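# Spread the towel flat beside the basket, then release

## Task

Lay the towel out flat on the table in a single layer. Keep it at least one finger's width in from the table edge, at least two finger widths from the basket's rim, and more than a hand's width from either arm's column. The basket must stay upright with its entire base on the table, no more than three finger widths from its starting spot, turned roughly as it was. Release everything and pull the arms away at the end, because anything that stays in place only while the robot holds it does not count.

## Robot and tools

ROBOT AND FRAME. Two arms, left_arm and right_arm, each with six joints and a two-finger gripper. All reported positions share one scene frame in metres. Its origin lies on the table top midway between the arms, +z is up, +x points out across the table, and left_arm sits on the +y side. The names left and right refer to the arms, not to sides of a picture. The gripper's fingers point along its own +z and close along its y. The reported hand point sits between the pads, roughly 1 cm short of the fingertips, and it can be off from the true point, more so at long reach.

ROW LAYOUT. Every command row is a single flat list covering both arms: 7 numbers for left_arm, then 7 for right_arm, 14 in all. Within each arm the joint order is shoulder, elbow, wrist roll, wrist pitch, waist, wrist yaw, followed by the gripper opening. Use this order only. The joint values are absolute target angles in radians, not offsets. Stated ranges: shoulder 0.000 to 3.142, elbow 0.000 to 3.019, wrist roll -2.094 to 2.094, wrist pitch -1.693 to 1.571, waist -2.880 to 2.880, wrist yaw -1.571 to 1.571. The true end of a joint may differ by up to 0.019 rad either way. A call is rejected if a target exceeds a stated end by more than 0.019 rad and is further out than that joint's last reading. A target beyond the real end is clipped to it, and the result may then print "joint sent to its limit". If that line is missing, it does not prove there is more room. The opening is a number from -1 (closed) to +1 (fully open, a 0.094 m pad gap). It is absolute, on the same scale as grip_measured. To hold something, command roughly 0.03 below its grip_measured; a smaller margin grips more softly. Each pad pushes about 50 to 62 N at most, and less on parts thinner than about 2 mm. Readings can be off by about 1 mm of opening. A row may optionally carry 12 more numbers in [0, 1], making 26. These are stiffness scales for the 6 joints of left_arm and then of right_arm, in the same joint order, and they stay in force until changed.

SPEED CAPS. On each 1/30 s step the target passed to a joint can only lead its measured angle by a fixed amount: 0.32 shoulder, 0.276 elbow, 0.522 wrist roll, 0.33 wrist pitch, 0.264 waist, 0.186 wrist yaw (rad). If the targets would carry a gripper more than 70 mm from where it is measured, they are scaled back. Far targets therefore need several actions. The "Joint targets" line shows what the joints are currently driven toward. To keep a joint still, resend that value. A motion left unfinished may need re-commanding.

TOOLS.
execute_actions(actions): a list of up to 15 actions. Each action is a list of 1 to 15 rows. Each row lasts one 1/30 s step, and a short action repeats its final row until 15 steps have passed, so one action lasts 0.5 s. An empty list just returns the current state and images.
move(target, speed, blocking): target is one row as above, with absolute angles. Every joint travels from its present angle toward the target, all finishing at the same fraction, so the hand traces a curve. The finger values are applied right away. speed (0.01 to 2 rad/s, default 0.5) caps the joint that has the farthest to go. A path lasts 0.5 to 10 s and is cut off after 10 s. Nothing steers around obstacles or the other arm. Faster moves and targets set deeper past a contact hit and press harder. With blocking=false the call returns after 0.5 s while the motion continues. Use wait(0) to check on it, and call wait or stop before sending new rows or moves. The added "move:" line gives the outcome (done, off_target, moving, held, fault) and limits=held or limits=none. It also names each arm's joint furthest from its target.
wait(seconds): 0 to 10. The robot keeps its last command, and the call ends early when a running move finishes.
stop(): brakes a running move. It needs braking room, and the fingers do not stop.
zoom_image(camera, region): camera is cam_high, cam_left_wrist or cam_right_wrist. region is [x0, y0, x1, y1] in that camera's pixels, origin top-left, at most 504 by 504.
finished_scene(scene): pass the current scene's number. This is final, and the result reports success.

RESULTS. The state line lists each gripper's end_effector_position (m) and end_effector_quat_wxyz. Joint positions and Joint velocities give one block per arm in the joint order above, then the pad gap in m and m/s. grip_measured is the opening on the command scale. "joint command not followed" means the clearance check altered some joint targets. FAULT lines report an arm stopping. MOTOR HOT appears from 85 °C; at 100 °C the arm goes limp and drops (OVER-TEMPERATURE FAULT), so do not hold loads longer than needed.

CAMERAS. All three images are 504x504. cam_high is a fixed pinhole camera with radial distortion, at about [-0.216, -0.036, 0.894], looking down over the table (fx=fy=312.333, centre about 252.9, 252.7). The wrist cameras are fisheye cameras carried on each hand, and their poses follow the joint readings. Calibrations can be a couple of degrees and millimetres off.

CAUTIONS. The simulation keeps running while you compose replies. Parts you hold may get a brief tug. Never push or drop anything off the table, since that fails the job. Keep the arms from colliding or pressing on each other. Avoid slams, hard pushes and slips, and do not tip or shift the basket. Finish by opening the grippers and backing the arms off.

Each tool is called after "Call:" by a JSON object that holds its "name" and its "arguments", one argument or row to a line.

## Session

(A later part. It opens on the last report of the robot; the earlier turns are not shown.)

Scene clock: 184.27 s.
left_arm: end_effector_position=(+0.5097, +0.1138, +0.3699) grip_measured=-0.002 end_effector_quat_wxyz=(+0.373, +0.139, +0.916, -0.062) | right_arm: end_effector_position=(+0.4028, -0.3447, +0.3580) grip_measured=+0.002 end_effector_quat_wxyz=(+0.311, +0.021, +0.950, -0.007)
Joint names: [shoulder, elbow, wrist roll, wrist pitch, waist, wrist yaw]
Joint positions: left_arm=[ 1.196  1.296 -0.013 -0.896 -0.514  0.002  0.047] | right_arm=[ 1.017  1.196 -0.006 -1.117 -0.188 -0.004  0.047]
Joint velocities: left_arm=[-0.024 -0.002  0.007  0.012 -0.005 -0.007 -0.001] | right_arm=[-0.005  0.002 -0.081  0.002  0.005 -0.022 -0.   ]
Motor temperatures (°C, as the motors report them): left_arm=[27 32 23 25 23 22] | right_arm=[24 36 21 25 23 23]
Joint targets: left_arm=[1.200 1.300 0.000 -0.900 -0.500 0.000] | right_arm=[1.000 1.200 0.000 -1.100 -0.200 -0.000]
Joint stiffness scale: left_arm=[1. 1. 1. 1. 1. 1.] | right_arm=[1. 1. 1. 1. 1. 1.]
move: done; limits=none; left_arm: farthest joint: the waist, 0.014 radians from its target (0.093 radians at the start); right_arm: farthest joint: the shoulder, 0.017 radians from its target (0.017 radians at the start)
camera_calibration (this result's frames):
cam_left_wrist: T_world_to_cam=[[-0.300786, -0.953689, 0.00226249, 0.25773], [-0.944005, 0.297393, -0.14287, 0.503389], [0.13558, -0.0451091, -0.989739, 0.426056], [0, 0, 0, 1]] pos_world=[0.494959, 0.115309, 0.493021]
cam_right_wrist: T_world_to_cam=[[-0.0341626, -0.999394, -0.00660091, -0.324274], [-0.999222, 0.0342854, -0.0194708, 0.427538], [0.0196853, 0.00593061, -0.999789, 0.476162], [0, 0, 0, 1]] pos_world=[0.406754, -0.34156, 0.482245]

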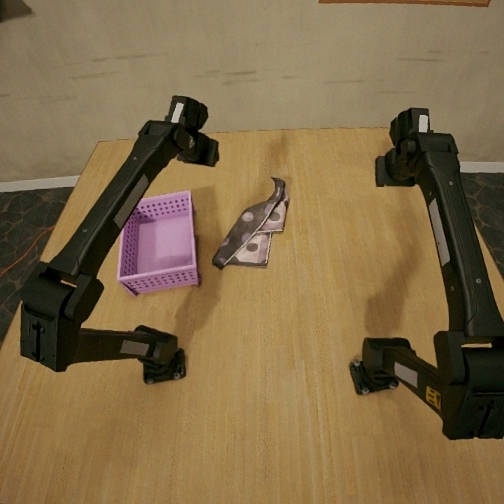

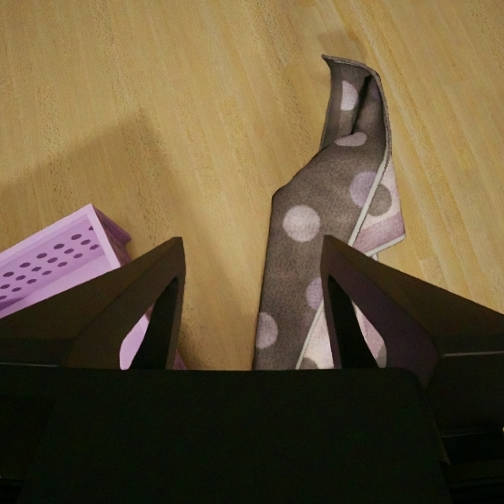

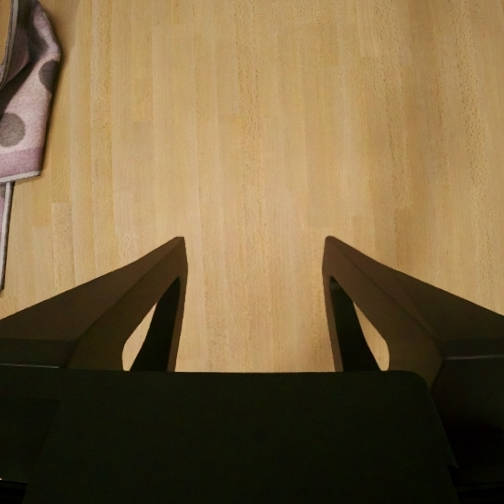

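Call:
{"name": "move", "arguments": {
  "target": [1.2,0.83,0,-0.8,-0.59,0,0, 1.45,1.11,0,-0.76,0.53,0,0]
}}

Call:
{"name": "move", "arguments": {
  "target": [1.41,0.83,0,-0.8,-0.59,0,0, 1.66,1.11,0,-0.76,0.53,0,0],
  "speed": 0.3
}}

Scene clock: 191.10 s.
left_arm: end_effector_position=(+0.4015, +0.1235, +0.1395) grip_measured=-0.002 end_effector_quat_wxyz=(+0.186, +0.176, +0.966, -0.037) | right_arm: end_effector_position=(+0.4008, -0.0089, +0.1668) grip_measured=+0.002 end_effector_quat_wxyz=(+0.213, -0.323, +0.919, +0.075)
Joint names: [shoulder, elbow, wrist roll, wrist pitch, waist, wrist yaw]
Joint positions: left_arm=[ 1.196  0.821 -0.013 -0.814 -0.575  0.002  0.047] | right_arm=[ 1.442  1.103 -0.006 -0.775  0.531 -0.004  0.047]
Joint velocities: left_arm=[ 0.005  0.007  0.037 -0.007 -0.005 -0.051  0.001] | right_arm=[-0.005 -0.002 -0.022 -0.007 -0.005  0.037 -0.   ]
Motor temperatures (°C, as the motors report them): left_arm=[26 32 23 25 23 22] | right_arm=[24 36 21 25 23 23]
Joint targets: left_arm=[1.200 0.830 0.000 -0.800 -0.590 0.000] | right_arm=[1.450 1.110 0.000 -0.760 0.530 0.000]
Joint stiffness scale: left_arm=[1. 1. 1. 1. 1. 1.] | right_arm=[1. 1. 1. 1. 1. 1.]
move: done; limits=none; left_arm: farthest joint: the waist, 0.015 radians from its target (0.076 radians at the start); right_arm: farthest joint: the wrist pitch, 0.015 radians from its target (0.357 radians at the start)
camera_calibration (this result's frames):
cam_left_wrist: T_world_to_cam=[[-0.358105, -0.933681, -0.00067358, 0.255965], [-0.904819, 0.346857, 0.246966, 0.289199], [-0.230354, 0.0890494, -0.969024, 0.340579], [0, 0, 0, 1]] pos_world=[0.431789, 0.10835, 0.25878]
cam_right_wrist: T_world_to_cam=[[0.631643, -0.775206, -0.00907013, -0.254403], [-0.764742, -0.624951, 0.156864, 0.281034], [-0.12727, -0.0921455, -0.987579, 0.338989], [0, 0, 0, 1]] pos_world=[0.418753, 0.00965441, 0.288387]

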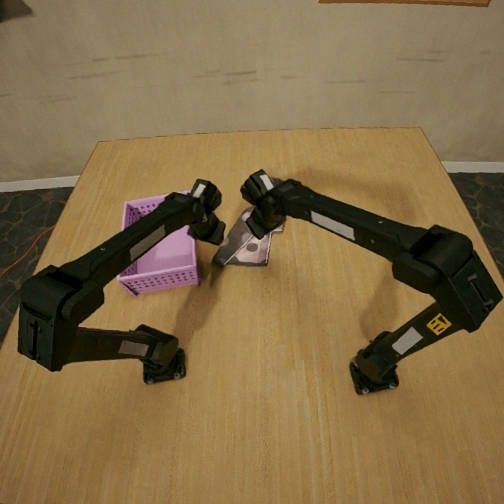

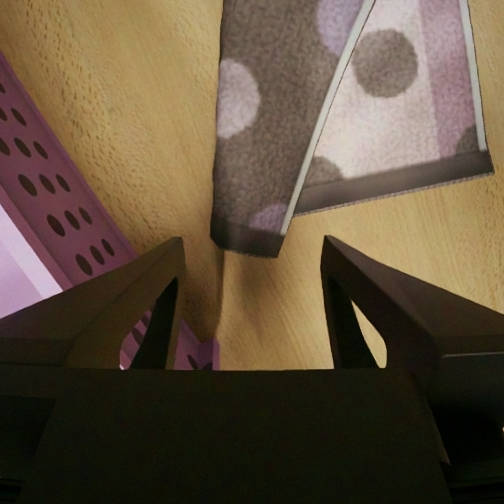

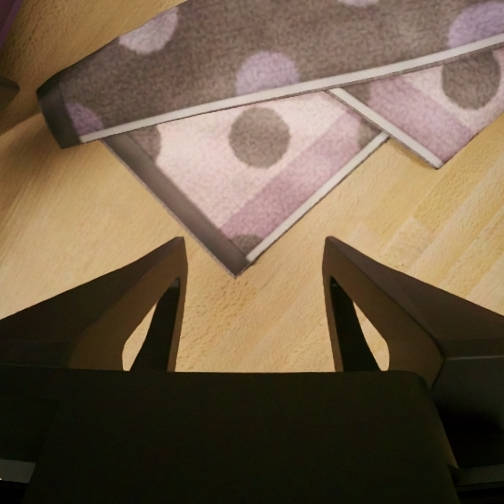

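Scene clock: 192.23 s.
left_arm: end_effector_position=(+0.3960, +0.1257, +0.0610) grip_measured=-0.002 end_effector_quat_wxyz=(+0.084, +0.179, +0.980, -0.017) | right_arm: end_effector_position=(+0.3986, -0.0106, +0.0653) grip_measured=+0.002 end_effector_quat_wxyz=(+0.117, -0.329, +0.936, +0.042)
Joint names: [shoulder, elbow, wrist roll, wrist pitch, waist, wrist yaw]
Joint positions: left_arm=[ 1.409  0.821 -0.013 -0.811 -0.575  0.002  0.047] | right_arm=[ 1.65   1.102 -0.006 -0.773  0.531 -0.004  0.047]
Joint velocities: left_arm=[-0.015 -0.002 -0.022 -0.022  0.015  0.007 -0.001] | right_arm=[-0.005 -0.002  0.007  0.007 -0.015 -0.081 -0.001]
Motor temperatures (°C, as the motors report them): left_arm=[26 32 23 25 23 22] | right_arm=[24 36 21 25 23 23]
Joint targets: left_arm=[1.410 0.830 0.000 -0.800 -0.590 -0.000] | right_arm=[1.660 1.110 0.000 -0.760 0.530 0.000]
Joint stiffness scale: left_arm=[1. 1. 1. 1. 1. 1.] | right_arm=[1. 1. 1. 1. 1. 1.]
move: done; limits=none; left_arm: farthest joint: the waist, 0.015 radians from its target (0.015 radians at the start); right_arm: farthest joint: the wrist pitch, 0.013 radians from its target (0.015 radians at the start)
camera_calibration (this result's frames):
cam_left_wrist: T_world_to_cam=[[-0.35839, -0.933569, -0.00223075, 0.25615], [-0.836993, 0.320255, 0.44371, 0.267327], [-0.41352, 0.160889, -0.896167, 0.322129], [0, 0, 0, 1]] pos_world=[0.448759, 0.101694, 0.170637]
cam_right_wrist: T_world_to_cam=[[0.629935, -0.776556, -0.0119442, -0.254427], [-0.72308, -0.59203, 0.355887, 0.264935], [-0.283438, -0.215549, -0.934453, 0.295801], [0, 0, 0, 1]] pos_world=[0.435683, 0.023032, 0.179086]

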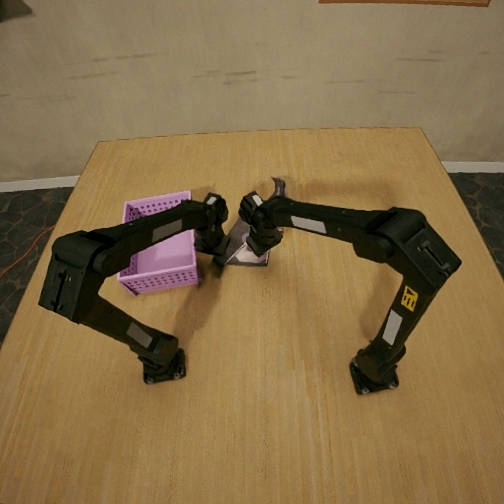

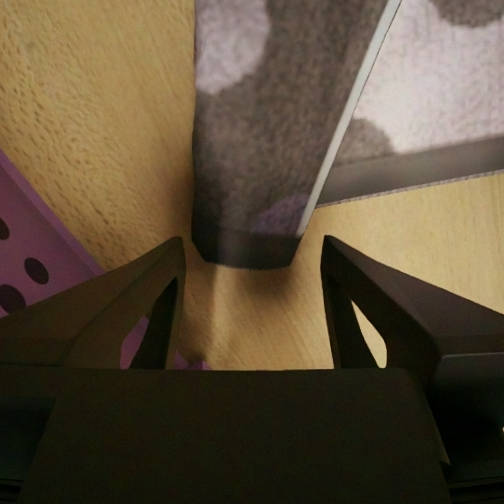

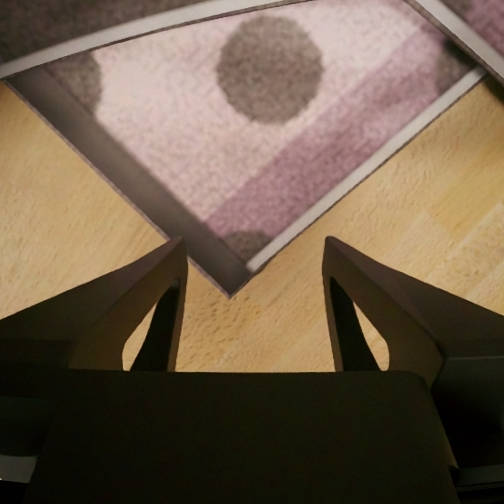

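Call:
{"name": "execute_actions", "arguments": {
  "actions": [
    [[1.46,0.83,0,-0.71,-0.59,0,0, 1.7,1.11,0,-0.71,0.53,0,0]],
    [[1.52,0.83,0,-0.69,-0.59,0,0, 1.75,1.11,0,-0.7,0.53,0,0]],
    [[1.57,0.83,0,-0.69,-0.59,0,0, 1.8,1.11,0,-0.7,0.53,0,0]]
  ]
}}

Call:
{"name": "execute_actions", "arguments": {
  "actions": [
    [[1.57,0.83,0,-0.69,-0.59,0,-0.5, 1.8,1.11,0,-0.7,0.53,0,-0.5]],
    [[1.57,0.83,0,-0.69,-0.59,0,-1, 1.8,1.11,0,-0.7,0.53,0,-1]],
    [[1.57,0.83,0,-0.69,-0.59,0,-1, 1.8,1.11,0,-0.7,0.53,0,-1]],
    [[1.5,0.83,0,-0.69,-0.59,0,-1, 1.73,1.11,0,-0.7,0.53,0,-1]],
    [[1.43,0.83,0,-0.69,-0.59,0,-1, 1.67,1.11,0,-0.7,0.53,0,-1]]
  ]
}}

Scene clock: 198.70 s.
left_arm: end_effector_position=(+0.4115, +0.1195, +0.0211) grip_measured=-0.002 end_effector_quat_wxyz=(+0.081, +0.179, +0.980, -0.017) | right_arm: end_effector_position=(+0.4048, -0.0058, +0.0182) grip_measured=+0.002 end_effector_quat_wxyz=(+0.099, -0.329, +0.938, +0.036)
Joint names: [shoulder, elbow, wrist roll, wrist pitch, waist, wrist yaw]
Joint positions: left_arm=[ 1.528  0.821 -0.013 -0.698 -0.575  0.003  0.047] | right_arm=[ 1.757  1.106 -0.006 -0.708  0.531 -0.004  0.047]
Joint velocities: left_arm=[-0.005  0.007 -0.11   0.017 -0.024 -0.007 -0.001] | right_arm=[-0.015  0.017  0.037  0.002 -0.005 -0.007 -0.001]
Motor temperatures (°C, as the motors report them): left_arm=[26 31 23 25 23 22] | right_arm=[25 35 21 25 23 23]
Joint targets: left_arm=[1.570 0.830 0.000 -0.690 -0.590 -0.000] | right_arm=[1.800 1.110 0.000 -0.700 0.530 0.000]
Joint stiffness scale: left_arm=[1. 1. 1. 1. 1. 1.] | right_arm=[1. 1. 1. 1. 1. 1.]
camera_calibration (this result's frames):
cam_left_wrist: T_world_to_cam=[[-0.358521, -0.93352, -0.00152231, 0.255842], [-0.834293, 0.31968, 0.449177, 0.298895], [-0.418829, 0.162309, -0.893441, 0.29573], [0, 0, 0, 1]] pos_world=[0.464951, 0.0952833, 0.13035]
cam_right_wrist: T_world_to_cam=[[0.629284, -0.777075, -0.0124987, -0.25482], [-0.712212, -0.583045, 0.390913, 0.284083], [-0.311056, -0.237094, -0.920343, 0.265373], [0, 0, 0, 1]] pos_world=[0.445227, 0.0305367, 0.129997]

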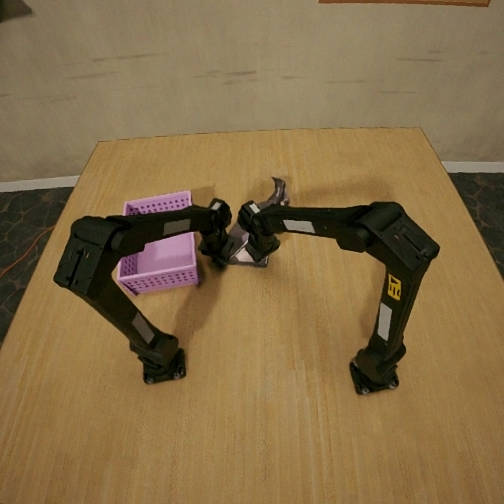

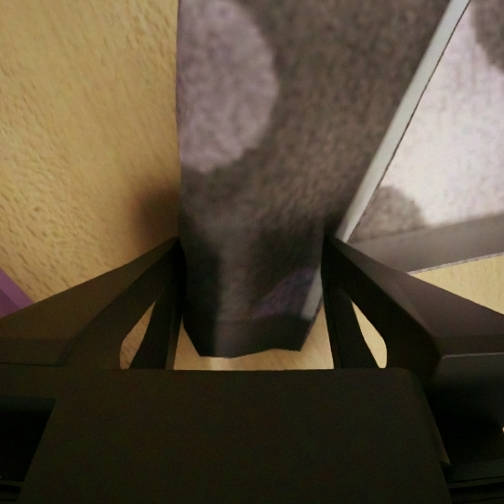

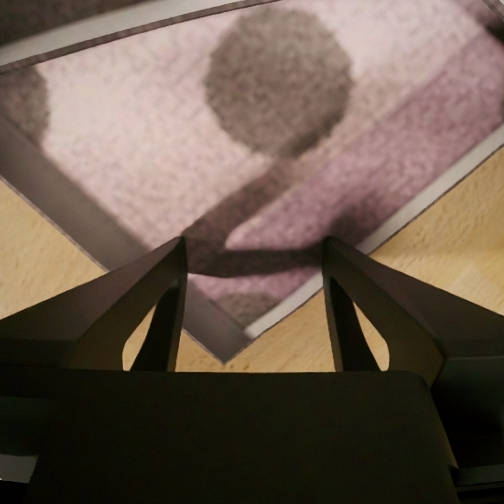

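Scene clock: 201.20 s.
left_arm: end_effector_position=(+0.4198, +0.1147, +0.0574) grip_measured=-0.896 end_effector_quat_wxyz=(+0.128, +0.180, +0.975, -0.026) | right_arm: end_effector_position=(+0.4098, -0.0018, +0.0551) grip_measured=-0.920 end_effector_quat_wxyz=(+0.136, -0.328, +0.934, +0.049)
Joint names: [shoulder, elbow, wrist roll, wrist pitch, waist, wrist yaw]
Joint positions: left_arm=[ 1.435  0.822 -0.013 -0.696 -0.579  0.001  0.005] | right_arm=[ 1.679  1.101 -0.006 -0.703  0.531 -0.004  0.004]
Joint velocities: left_arm=[-0.015  0.002 -0.037 -0.002 -0.015  0.022 -0.001] | right_arm=[-0.005 -0.017  0.051  0.012  0.005  0.051 -0.   ]
Motor temperatures (°C, as the motors report them): left_arm=[26 31 23 25 23 22] | right_arm=[25 35 21 25 23 23]
Joint targets: left_arm=[1.430 0.830 -0.000 -0.690 -0.590 -0.000] | right_arm=[1.670 1.110 0.000 -0.700 0.530 0.000]
Joint stiffness scale: left_arm=[1. 1. 1. 1. 1. 1.] | right_arm=[1. 1. 1. 1. 1. 1.]
camera_calibration (this result's frames):
cam_left_wrist: T_world_to_cam=[[-0.361698, -0.932293, -0.00194038, 0.255665], [-0.869557, 0.336606, 0.361342, 0.308934], [-0.336223, 0.132384, -0.932431, 0.303426], [0, 0, 0, 1]] pos_world=[0.463128, 0.0941972, 0.171789]
cam_right_wrist: T_world_to_cam=[[0.630018, -0.776495, -0.0115314, -0.254787], [-0.733871, -0.60016, 0.318184, 0.288334], [-0.253989, -0.191999, -0.947959, 0.280105], [0, 0, 0, 1]] pos_world=[0.443265, 0.0289859, 0.170847]

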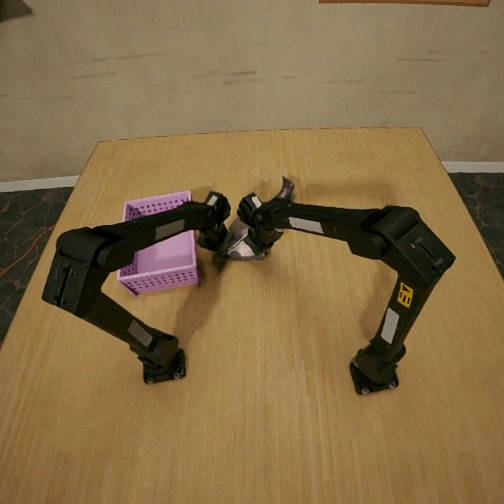

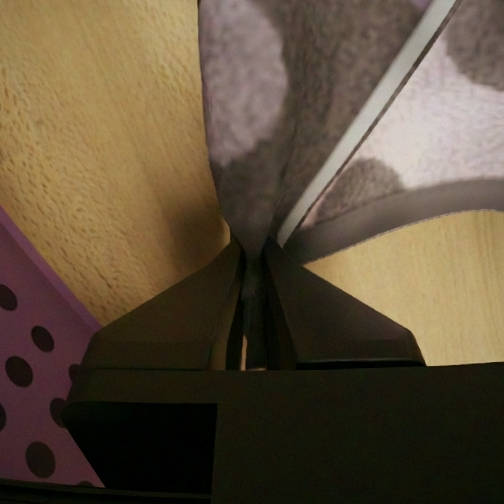

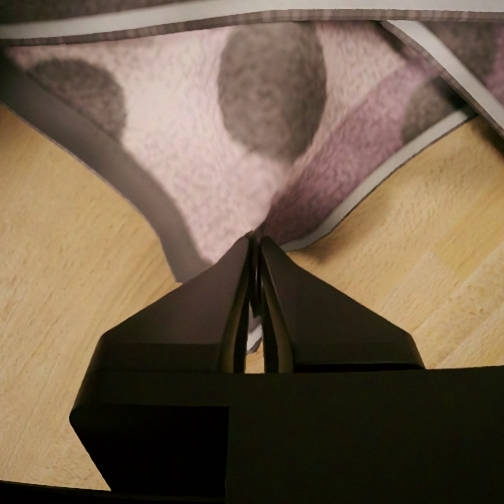

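Call:
{"name": "move", "arguments": {
  "target": [1.1,1.66,0,-1.25,-0.73,0,-1, 1.2,1.74,0,-1.22,0.42,0,-1],
  "speed": 0.25
}}

Scene clock: 206.67 s.
left_arm: end_effector_position=(+0.4076, +0.0552, +0.5168) grip_measured=-0.896 end_effector_quat_wxyz=(+0.388, +0.229, +0.887, -0.106) | right_arm: end_effector_position=(+0.3980, -0.0660, +0.5220) grip_measured=-0.920 end_effector_quat_wxyz=(+0.391, -0.263, +0.874, +0.117)
Joint names: [shoulder, elbow, wrist roll, wrist pitch, waist, wrist yaw]
Joint positions: left_arm=[ 1.106  1.609 -0.013 -1.246 -0.719  0.001  0.005] | right_arm=[ 1.21   1.693 -0.006 -1.213  0.44  -0.004  0.004]
Joint velocities: left_arm=[ 0.015  0.002 -0.066 -0.027 -0.005  0.051  0.001] | right_arm=[ 0.005  0.007 -0.037 -0.007 -0.005  0.051 -0.001]
Motor temperatures (°C, as the motors report them): left_arm=[26 31 23 25 23 22] | right_arm=[25 36 21 25 23 23]
Joint targets: left_arm=[1.100 1.660 -0.000 -1.250 -0.730 -0.000] | right_arm=[1.200 1.740 -0.000 -1.220 0.420 0.000]
Joint stiffness scale: left_arm=[1. 1. 1. 1. 1. 1.] | right_arm=[1. 1. 1. 1. 1. 1.]
move: off_target (left_arm, right_arm); limits=none; left_arm: farthest joint: the elbow, 0.051 radians from its target (0.838 radians at the start); right_arm: farthest joint: the elbow, 0.047 radians from its target (0.639 radians at the start)
camera_calibration (this result's frames):
cam_left_wrist: T_world_to_cam=[[-0.488366, -0.872636, 0.00237814, 0.242769], [-0.85622, 0.478649, -0.194378, 0.426317], [0.168483, -0.0969636, -0.980924, 0.56754], [0, 0, 0, 1]] pos_world=[0.38796, 0.0628232, 0.639003]
cam_right_wrist: T_world_to_cam=[[0.560164, -0.828376, -0.00307178, -0.271901], [-0.807451, -0.545179, -0.225393, 0.409308], [0.185036, 0.128738, -0.974263, 0.567534], [0, 0, 0, 1]] pos_world=[0.377792, -0.0751532, 0.644348]

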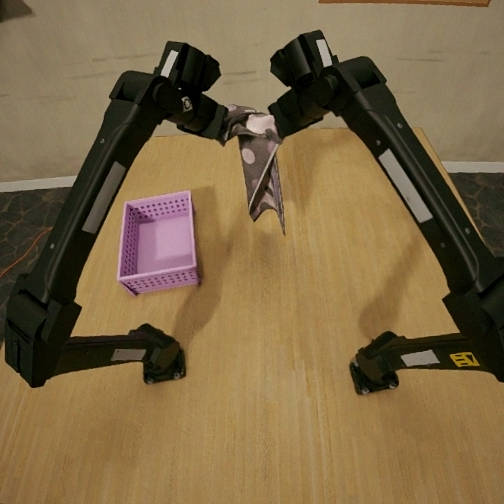

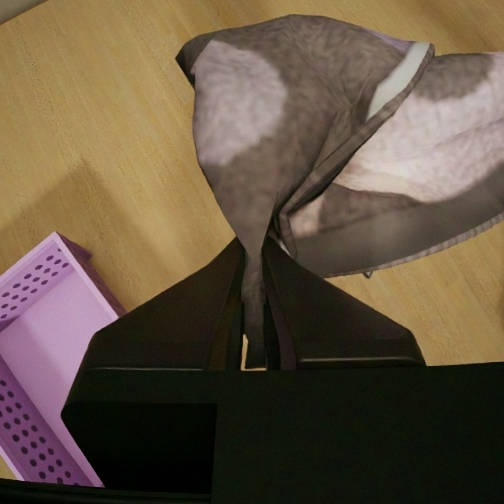

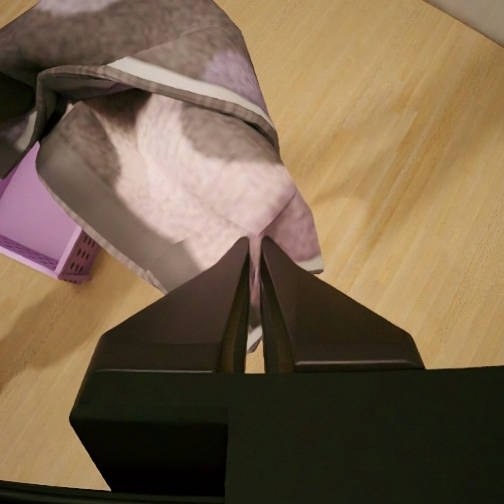

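Call:
{"name": "move", "arguments": {
  "target": [1.484,1.84,0,-1.11,-0.6,0,-1, 1.6,1.98,0,-1.13,0.215,0,-1],
  "speed": 0.2
}}

Call:
{"name": "move", "arguments": {
  "target": [1.16,0.587,0,-0.74,-1.0,0,-1, 1.26,0.67,0,-0.72,0.56,0,-1],
  "speed": 0.25
}}

Call:
{"name": "move", "arguments": {
  "target": [0.6,0.5,0,-0.74,-0.7,0,0, 0.7,0.6,0,-0.72,0.3,0,0],
  "speed": 0.3
}}

Call:
{"name": "zoom_image", "arguments": {
  "camera": "cam_high",
  "region": [170,150,370,350]
}}

Scene clock: 216.37 s.
left_arm: end_effector_position=(+0.5728, +0.0280, +0.4424) grip_measured=-0.896 end_effector_quat_wxyz=(+0.353, +0.188, +0.913, -0.078) | right_arm: end_effector_position=(+0.5855, -0.0963, +0.4525) grip_measured=-0.920 end_effector_quat_wxyz=(+0.362, -0.175, +0.913, +0.069)
Joint names: [shoulder, elbow, wrist roll, wrist pitch, waist, wrist yaw]
Joint positions: left_arm=[ 1.485  1.779 -0.013 -1.125 -0.62   0.001  0.005] | right_arm=[ 1.591  1.922 -0.006 -1.148  0.235 -0.004  0.004]
Joint velocities: left_arm=[-0.005 -0.007  0.007 -0.007 -0.005 -0.037 -0.001] | right_arm=[-0.015 -0.022  0.037 -0.007  0.005  0.007  0.   ]
Motor temperatures (°C, as the motors report them): left_arm=[26 32 23 25 23 22] | right_arm=[25 38 21 25 23 23]
Joint targets: left_arm=[1.484 1.840 0.000 -1.110 -0.600 -0.000] | right_arm=[1.600 1.980 0.000 -1.130 0.215 0.000]
Joint stiffness scale: left_arm=[1. 1. 1. 1. 1. 1.] | right_arm=[1. 1. 1. 1. 1. 1.]
move: off_target (left_arm, right_arm); limits=none; left_arm: farthest joint: the elbow, 0.061 radians from its target (0.231 radians at the start); right_arm: farthest joint: the elbow, 0.058 radians from its target (0.287 radians at the start)
camera_calibration (this result's frames):
cam_left_wrist: T_world_to_cam=[[-0.399742, -0.916626, 0.00172601, 0.250599], [-0.911335, 0.397231, -0.108056, 0.561945], [0.0983616, -0.0447676, -0.994143, 0.508631], [0, 0, 0, 1]] pos_world=[0.562266, 0.0292536, 0.565941]
cam_right_wrist: T_world_to_cam=[[0.37928, -0.925271, -0.00453875, -0.305034], [-0.916419, -0.374965, -0.139921, 0.570037], [0.127763, 0.0572287, -0.990152, 0.502903], [0, 0, 0, 1]] pos_world=[0.573834, -0.0972749, 0.576326]

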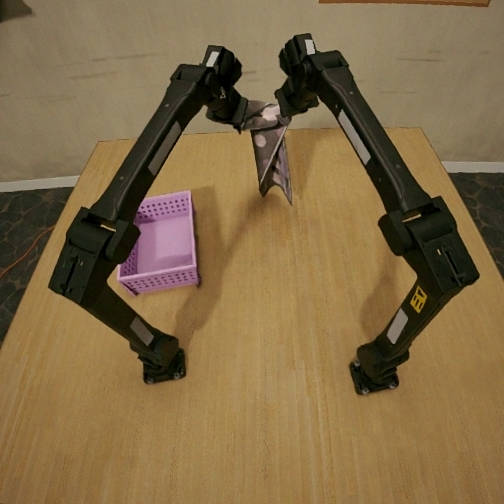

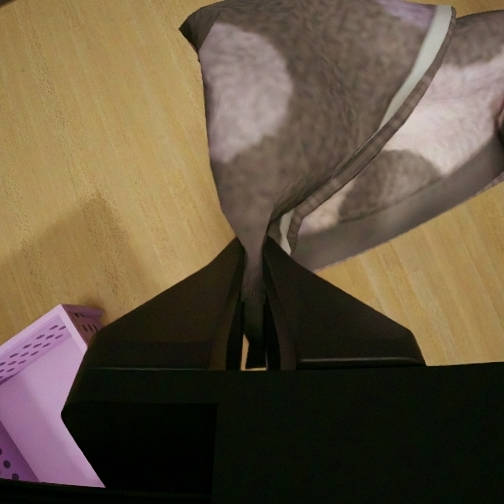

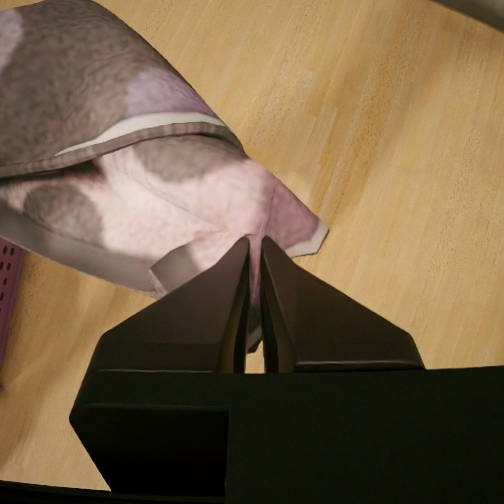

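Scene clock: 221.80 s.
left_arm: end_effector_position=(+0.2583, +0.0422, +0.0576) grip_measured=-0.896 end_effector_quat_wxyz=(+0.113, +0.373, +0.919, -0.050) | right_arm: end_effector_position=(+0.2694, -0.1018, +0.0553) grip_measured=-0.920 end_effector_quat_wxyz=(+0.110, -0.342, +0.932, +0.043)
Joint names: [shoulder, elbow, wrist roll, wrist pitch, waist, wrist yaw]
Joint positions: left_arm=[ 1.173  0.591 -0.017 -0.74  -0.99   0.004  0.005] | right_arm=[ 1.278  0.67  -0.01  -0.727  0.554 -0.007  0.004]
Joint velocities: left_arm=[-0.015 -0.017  0.007 -0.002 -0.005  0.022  0.   ] | right_arm=[ 0.005  0.002 -0.007 -0.027 -0.015 -0.051 -0.   ]
Motor temperatures (°C, as the motors report them): left_arm=[26 32 23 25 23 22] | right_arm=[25 38 21 25 23 23]
Joint targets: left_arm=[1.160 0.587 0.000 -0.740 -1.000 0.000] | right_arm=[1.260 0.670 0.000 -0.720 0.560 -0.000]
Joint stiffness scale: left_arm=[1. 1. 1. 1. 1. 1.] | right_arm=[1. 1. 1. 1. 1. 1.]
move: done; limits=held; held on 43 of 163 steps (right_arm); left_arm: farthest joint: the wrist roll, 0.017 radians from its target (0.013 radians at the start); right_arm: farthest joint: the shoulder, 0.018 radians from its target (0.331 radians at the start)
joint command not followed: on one or more control steps a check withheld the commanded joint targets of the right arm, and it was not sent them on those steps.
cause: the commanded joint targets would bring a part of the robot too close to another arm (this arm's wrist (the part past the wrist pitch) and the other arm's wrist (the part past the wrist pitch)); next, command targets that bring no part of the robot closer to that arm.
camera_calibration (this result's frames):
cam_left_wrist: T_world_to_cam=[[-0.701529, -0.71264, 0.00148495, 0.207959], [-0.660592, 0.651071, 0.373798, 0.124876], [-0.26735, 0.261249, -0.927509, 0.235323], [0, 0, 0, 1]] pos_world=[0.291295, 0.00541915, 0.171278]
cam_right_wrist: T_world_to_cam=[[0.651109, -0.758847, -0.0144761, -0.247726], [-0.701996, -0.609361, 0.36862, 0.11295], [-0.288547, -0.22985, -0.929467, 0.229827], [0, 0, 0, 1]] pos_world=[0.306903, -0.066333, 0.168395]

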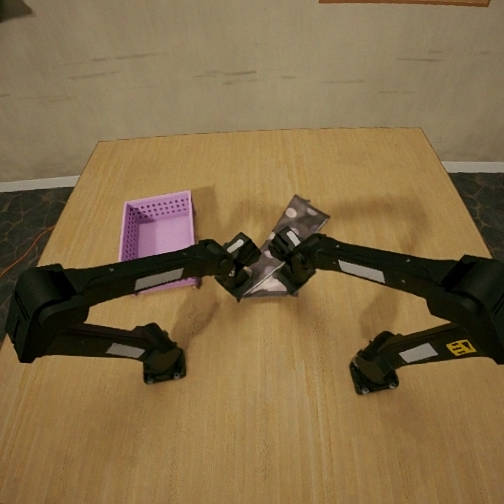

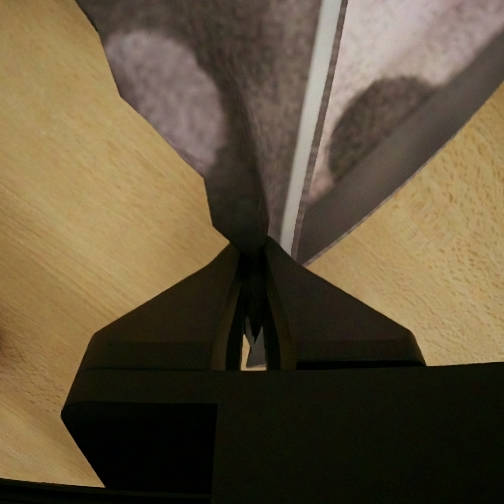

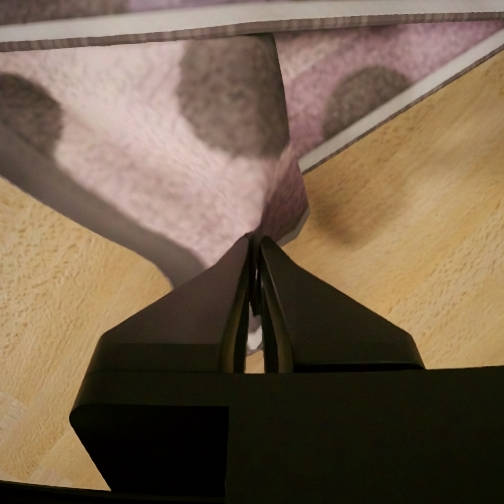

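Scene clock: 224.10 s.
left_arm: end_effector_position=(+0.2888, +0.1245, +0.1770) grip_measured=-0.002 end_effector_quat_wxyz=(+0.342, +0.230, +0.906, -0.093) | right_arm: end_effector_position=(+0.2915, -0.1836, +0.2049) grip_measured=-0.002 end_effector_quat_wxyz=(+0.351, -0.214, +0.908, +0.081)
Joint names: [shoulder, elbow, wrist roll, wrist pitch, waist, wrist yaw]
Joint positions: left_arm=[ 0.602  0.497 -0.015 -0.74  -0.714  0.002  0.047] | right_arm=[ 0.704  0.598 -0.009 -0.727  0.314 -0.004  0.047]
Joint velocities: left_arm=[-0.005 -0.002 -0.022  0.037 -0.005  0.007 -0.001] | right_arm=[-0.015 -0.017 -0.037  0.002  0.005  0.037  0.   ]
Motor temperatures (°C, as the motors report them): left_arm=[26 32 23 25 23 22] | right_arm=[25 37 21 25 23 23]
Joint targets: left_arm=[0.600 0.500 0.000 -0.740 -0.700 -0.000] | right_arm=[0.700 0.600 0.000 -0.720 0.300 -0.000]
Joint stiffness scale: left_arm=[1. 1. 1. 1. 1. 1.] | right_arm=[1. 1. 1. 1. 1. 1.]
move: done; limits=none; left_arm: farthest joint: the wrist roll, 0.015 radians from its target (0.017 radians at the start); right_arm: farthest joint: the waist, 0.014 radians from its target (0.254 radians at the start)
camera_calibration (this result's frames):
cam_left_wrist: T_world_to_cam=[[-0.482242, -0.876031, 0.00342654, 0.244549], [-0.872282, 0.479809, -0.0943751, 0.212141], [0.0810315, -0.0485006, -0.995531, 0.282762], [0, 0, 0, 1]] pos_world=[0.280066, 0.12616, 0.300682]
cam_right_wrist: T_world_to_cam=[[0.454086, -0.890953, -0.00306084, -0.291181], [-0.88425, -0.450244, -0.124024, 0.206754], [0.109122, 0.0590242, -0.992274, 0.306472], [0, 0, 0, 1]] pos_world=[0.2816, -0.184428, 0.328855]

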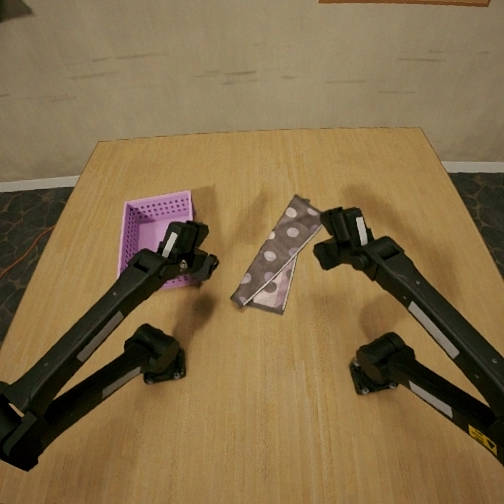

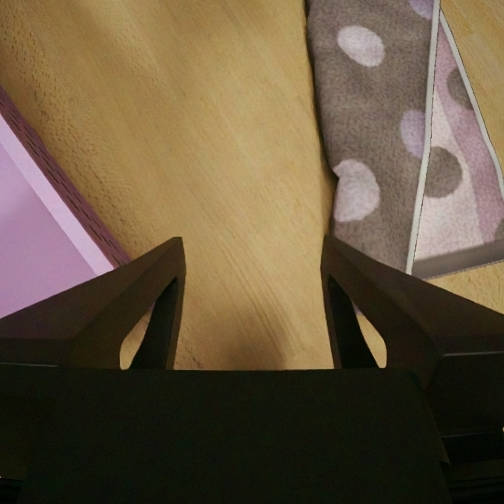

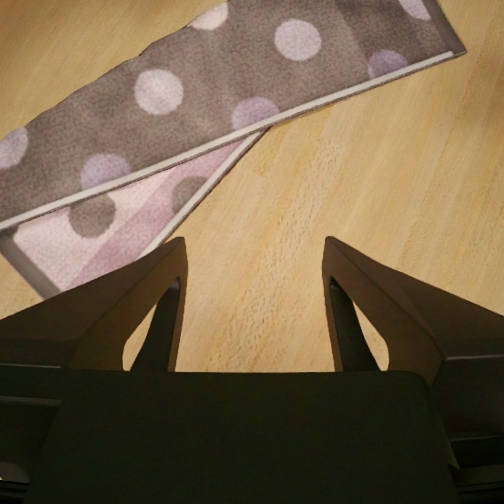

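Region (170, 150, 370, 350) of cam_high's 504x504 image, scaled by 2.520, with more detail than that image has.

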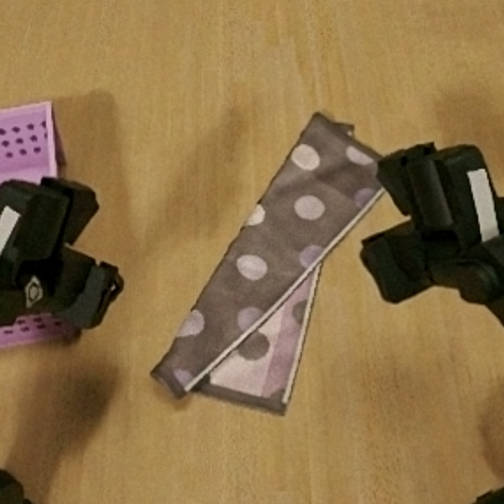

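Call:
{"name": "move", "arguments": {
  "target": [0.6,0.7,0,-0.74,0.2,0,0, 1.79,1.36,0,-0.72,-0.05,0,0],
  "speed": 0.6
}}

Scene clock: 230.23 s.
left_arm: end_effector_position=(+0.3292, +0.3888, +0.2571) grip_measured=-0.002 end_effector_quat_wxyz=(+0.414, -0.183, +0.888, +0.078) | right_arm: end_effector_position=(+0.5973, -0.2681, +0.0829) grip_measured=-0.002 end_effector_quat_wxyz=(+0.184, -0.051, +0.981, +0.010)
Joint names: [shoulder, elbow, wrist roll, wrist pitch, waist, wrist yaw]
Joint positions: left_arm=[ 0.602  0.641 -0.015 -0.74   0.191  0.001  0.047] | right_arm=[ 1.786  1.314 -0.009 -0.727 -0.043 -0.004  0.047]
Joint velocities: left_arm=[-0.005 -0.002  0.022 -0.012 -0.005  0.007 -0.001] | right_arm=[-0.005  0.017  0.037  0.002 -0.015 -0.037 -0.001]
Motor temperatures (°C, as the motors report them): left_arm=[26 32 23 25 23 22] | right_arm=[25 38 21 25 23 23]
Joint targets: left_arm=[0.600 0.700 -0.000 -0.740 0.200 0.000] | right_arm=[1.790 1.360 -0.000 -0.720 -0.050 0.000]
Joint stiffness scale: left_arm=[1. 1. 1. 1. 1. 1.] | right_arm=[1. 1. 1. 1. 1. 1.]
move: off_target (left_arm, right_arm); limits=none; left_arm: farthest joint: the elbow, 0.059 radians from its target (0.203 radians at the start); right_arm: farthest joint: the elbow, 0.046 radians from its target (0.763 radians at the start)
camera_calibration (this result's frames):
cam_left_wrist: T_world_to_cam=[[0.390576, -0.920561, 0.00419342, 0.224993], [-0.894161, -0.380451, -0.236081, 0.506218], [0.218922, 0.088458, -0.971724, 0.267315], [0, 0, 0, 1]] pos_world=[0.306242, 0.376064, 0.378321]
cam_right_wrist: T_world_to_cam=[[0.110995, -0.993779, -0.00919009, -0.327857], [-0.964658, -0.109957, 0.239468, 0.533136], [-0.238989, -0.0177144, -0.970861, 0.342581], [0, 0, 0, 1]] pos_world=[0.632558, -0.261127, 0.201916]

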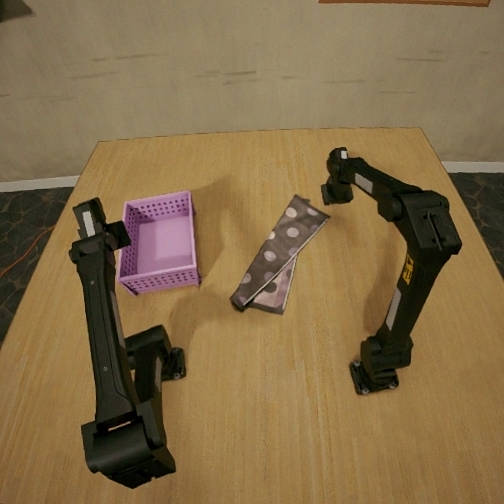

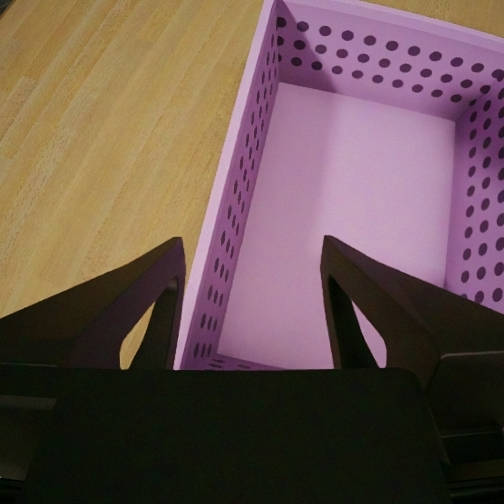

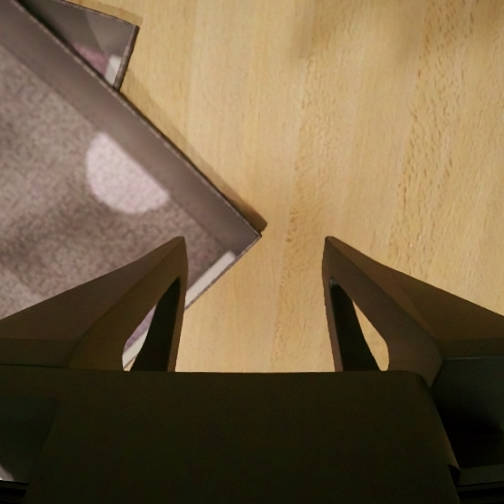

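Call:
{"name": "execute_actions", "arguments": {
  "actions": [
    [[0.6,0.7,0,-0.74,0.2,0,0, 1.84,1.36,0,-0.7,-0.005,0,0]],
    [[0.6,0.7,0,-0.74,0.2,0,0, 1.9,1.36,0,-0.7,-0.005,0,0]],
    [[0.6,0.7,0,-0.74,0.2,0,0, 1.945,1.36,0,-0.7,-0.005,0,0]],
    [[0.6,0.7,0,-0.74,0.2,0,0, 1.945,1.36,0,-0.7,-0.005,0,-0.5]],
    [[0.6,0.7,0,-0.74,0.2,0,0, 1.945,1.36,0,-0.7,-0.005,0,-1]],
    [[0.6,0.7,0,-0.74,0.2,0,0, 1.945,1.36,0,-0.7,-0.005,0,-1]],
    [[0.6,0.7,0,-0.74,0.2,0,0, 1.87,1.36,0,-0.7,-0.005,0,-1]],
    [[0.6,0.7,0,-0.74,0.2,0,0, 1.8,1.36,0,-0.7,0,0,-1]]
  ]
}}

Call:
{"name": "move", "arguments": {
  "target": [0.6,0.7,0,-0.74,0.2,0,0, 1.91,1.78,0,-0.93,0.15,0,-1],
  "speed": 0.2
}}

Call:
{"name": "move", "arguments": {
  "target": [0.6,0.7,0,-0.74,0.2,0,0, 2.21,1.89,0,-0.52,0.29,0,-1],
  "speed": 0.2
}}

Scene clock: 243.33 s.
left_arm: end_effector_position=(+0.3292, +0.3888, +0.2571) grip_measured=-0.002 end_effector_quat_wxyz=(+0.414, -0.183, +0.888, +0.078) | right_arm: end_effector_position=(+0.6069, -0.2495, +0.0836) grip_measured=-0.978 end_effector_quat_wxyz=(+0.195, -0.064, +0.979, +0.013)
Joint names: [shoulder, elbow, wrist roll, wrist pitch, waist, wrist yaw]
Joint positions: left_arm=[ 0.602  0.641 -0.015 -0.74   0.191  0.001  0.047] | right_arm=[ 1.803  1.334 -0.008 -0.708 -0.014 -0.003  0.001]
Joint velocities: left_arm=[ 0.024 -0.017  0.022 -0.002 -0.015 -0.051  0.002] | right_arm=[-0.005 -0.007  0.007  0.012  0.005 -0.051 -0.   ]
Motor temperatures (°C, as the motors report them): left_arm=[26 34 23 25 23 22] | right_arm=[26 39 21 25 23 23]
Joint targets: left_arm=[0.600 0.700 0.000 -0.740 0.200 0.000] | right_arm=[1.800 1.360 -0.000 -0.700 -0.000 -0.000]
Joint stiffness scale: left_arm=[1. 1. 1. 1. 1. 1.] | right_arm=[1. 1. 1. 1. 1. 1.]
camera_calibration (this result's frames):
cam_left_wrist: T_world_to_cam=[[0.39035, -0.920658, 0.00390196, 0.22518], [-0.89428, -0.380167, -0.236084, 0.506148], [0.218836, 0.088666, -0.971725, 0.267263], [0, 0, 0, 1]] pos_world=[0.306252, 0.376037, 0.37832]
cam_right_wrist: T_world_to_cam=[[0.138413, -0.990333, -0.009045, -0.326222], [-0.966294, -0.137043, 0.217934, 0.540336], [-0.217067, -0.0214247, -0.975922, 0.332054], [0, 0, 0, 1]] pos_world=[0.639355, -0.241905, 0.203351]

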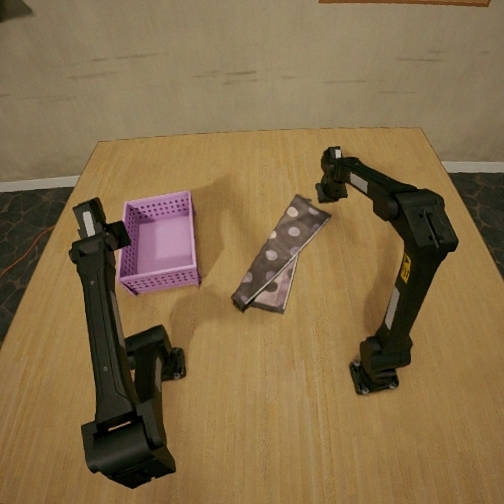

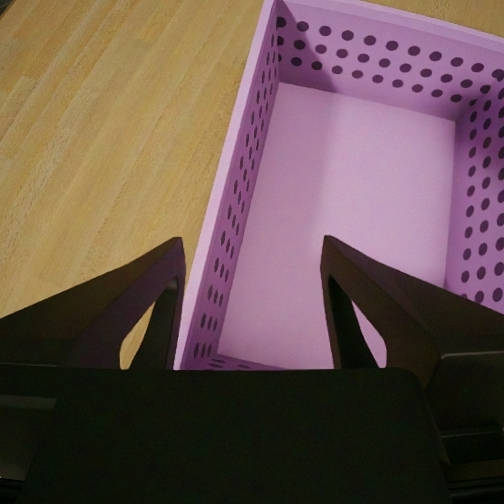

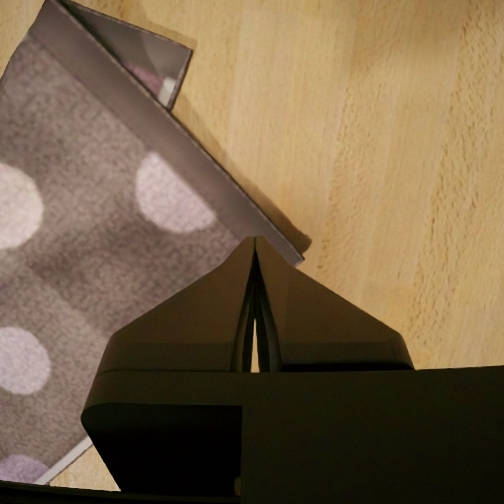

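Scene clock: 245.97 s.
left_arm: end_effector_position=(+0.3292, +0.3888, +0.2571) grip_measured=-0.002 end_effector_quat_wxyz=(+0.414, -0.183, +0.888, +0.078) | right_arm: end_effector_position=(+0.6725, -0.1349, +0.1951) grip_measured=-0.978 end_effector_quat_wxyz=(+0.243, -0.137, +0.960, +0.034)
Joint names: [shoulder, elbow, wrist roll, wrist pitch, waist, wrist yaw]
Joint positions: left_arm=[ 0.602  0.641 -0.015 -0.74   0.191  0.001  0.047] | right_arm=[ 1.883  1.73  -0.008 -0.922  0.138 -0.003  0.001]
Joint velocities: left_arm=[ 0.015  0.007 -0.022  0.002 -0.005  0.007 -0.   ] | right_arm=[-0.005 -0.017  0.037  0.002 -0.005  0.007 -0.001]
Motor temperatures (°C, as the motors report them): left_arm=[25 34 23 25 23 22] | right_arm=[26 39 21 25 23 23]
Joint targets: left_arm=[0.600 0.700 0.000 -0.740 0.200 0.000] | right_arm=[1.910 1.780 -0.000 -0.930 0.150 0.000]
Joint stiffness scale: left_arm=[1. 1. 1. 1. 1. 1.] | right_arm=[1. 1. 1. 1. 1. 1.]
move: off_target (left_arm, right_arm); limits=none; left_arm: farthest joint: the elbow, 0.059 radians from its target (0.059 radians at the start); right_arm: farthest joint: the elbow, 0.050 radians from its target (0.446 radians at the start)
camera_calibration (this result's frames):
cam_left_wrist: T_world_to_cam=[[0.39035, -0.920658, 0.00390196, 0.22518], [-0.89428, -0.380167, -0.236084, 0.506148], [0.218836, 0.088666, -0.971725, 0.267263], [0, 0, 0, 1]] pos_world=[0.306252, 0.376037, 0.37832]
cam_right_wrist: T_world_to_cam=[[0.287776, -0.957669, -0.00740838, -0.317107], [-0.950801, -0.286621, 0.117586, 0.584115], [-0.114732, -0.0267945, -0.993035, 0.391368], [0, 0, 0, 1]] pos_world=[0.691535, -0.125778, 0.317609]

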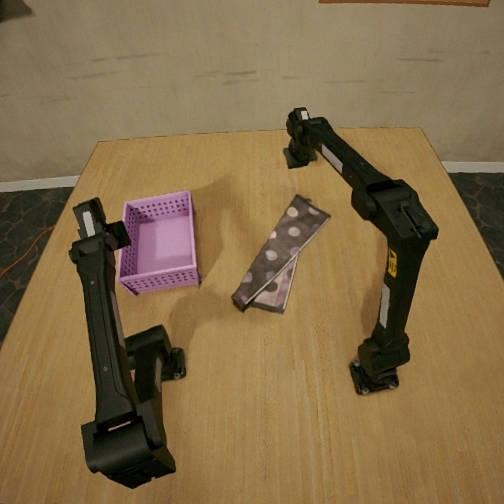

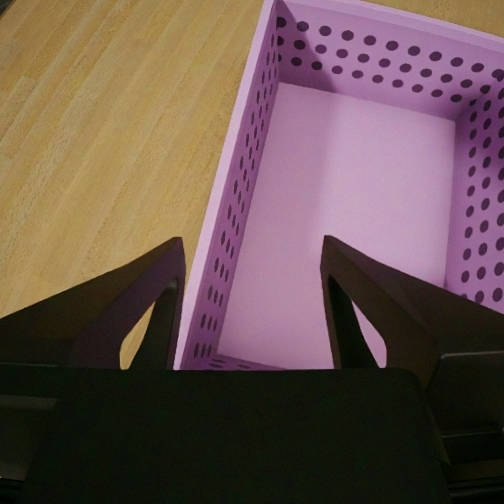

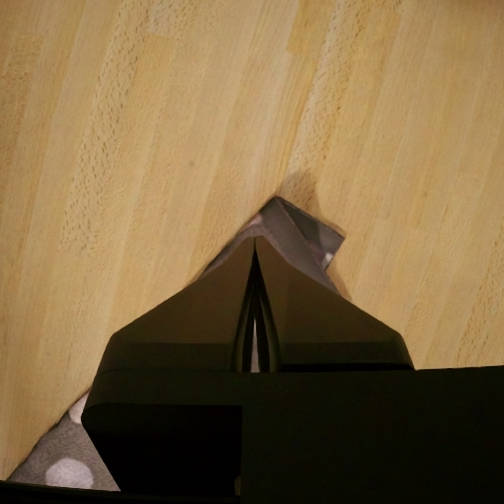

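Scene clock: 248.37 s.
left_arm: end_effector_position=(+0.3292, +0.3888, +0.2571) grip_measured=-0.002 end_effector_quat_wxyz=(+0.414, -0.183, +0.888, +0.078) | right_arm: end_effector_position=(+0.7424, +0.0033, +0.0780) grip_measured=-0.978 end_effector_quat_wxyz=(+0.328, -0.199, +0.921, +0.069)
Joint names: [shoulder, elbow, wrist roll, wrist pitch, waist, wrist yaw]
Joint positions: left_arm=[ 0.602  0.641 -0.015 -0.74   0.191  0.001  0.047] | right_arm=[ 2.188  1.837 -0.008 -0.537  0.279 -0.003  0.001]
Joint velocities: left_arm=[-0.015  0.007 -0.11  -0.017 -0.005  0.022 -0.001] | right_arm=[-0.015  0.002  0.007  0.017 -0.005  0.022 -0.   ]
Motor temperatures (°C, as the motors report them): left_arm=[25 34 23 25 23 22] | right_arm=[26 40 21 25 23 23]
Joint targets: left_arm=[0.600 0.700 0.000 -0.740 0.200 -0.000] | right_arm=[2.210 1.890 -0.000 -0.520 0.290 -0.000]
Joint stiffness scale: left_arm=[1. 1. 1. 1. 1. 1.] | right_arm=[1. 1. 1. 1. 1. 1.]
move: off_target (left_arm, right_arm); limits=none; left_arm: farthest joint: the elbow, 0.059 radians from its target (0.059 radians at the start); right_arm: farthest joint: the elbow, 0.053 radians from its target (0.160 radians at the start)
camera_calibration (this result's frames):
cam_left_wrist: T_world_to_cam=[[0.39035, -0.920658, 0.00390196, 0.22518], [-0.89428, -0.380167, -0.236084, 0.506148], [0.218836, 0.088666, -0.971725, 0.267263], [0, 0, 0, 1]] pos_world=[0.306252, 0.376037, 0.37832]
cam_right_wrist: T_world_to_cam=[[0.420635, -0.90722, -0.00421121, -0.304796], [-0.905166, -0.41936, -0.069362, 0.685108], [0.0611606, 0.0329879, -0.997583, 0.156386], [0, 0, 0, 1]] pos_world=[0.73878, 0.00563115, 0.202245]

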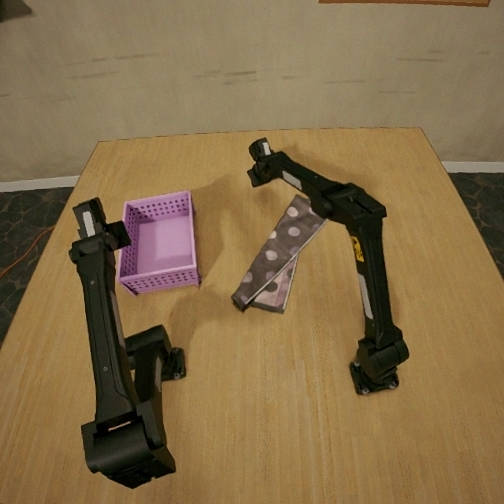

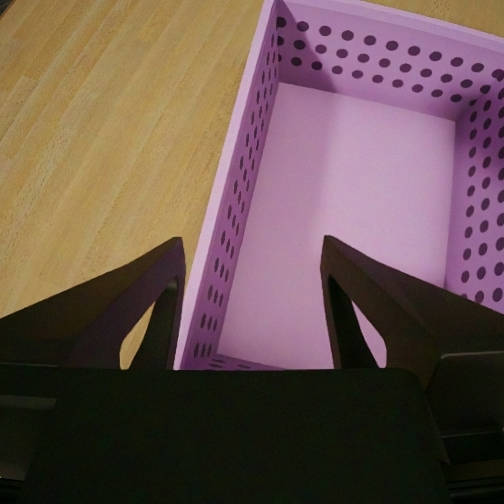

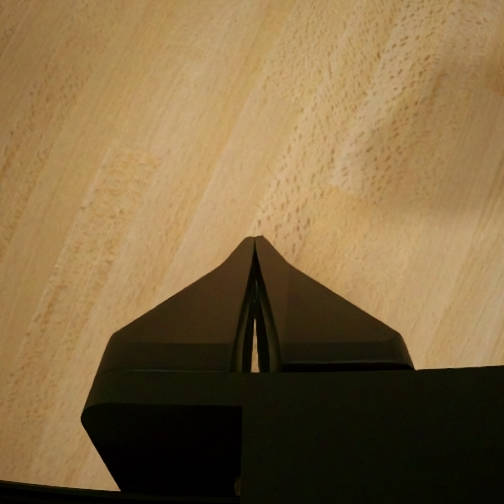

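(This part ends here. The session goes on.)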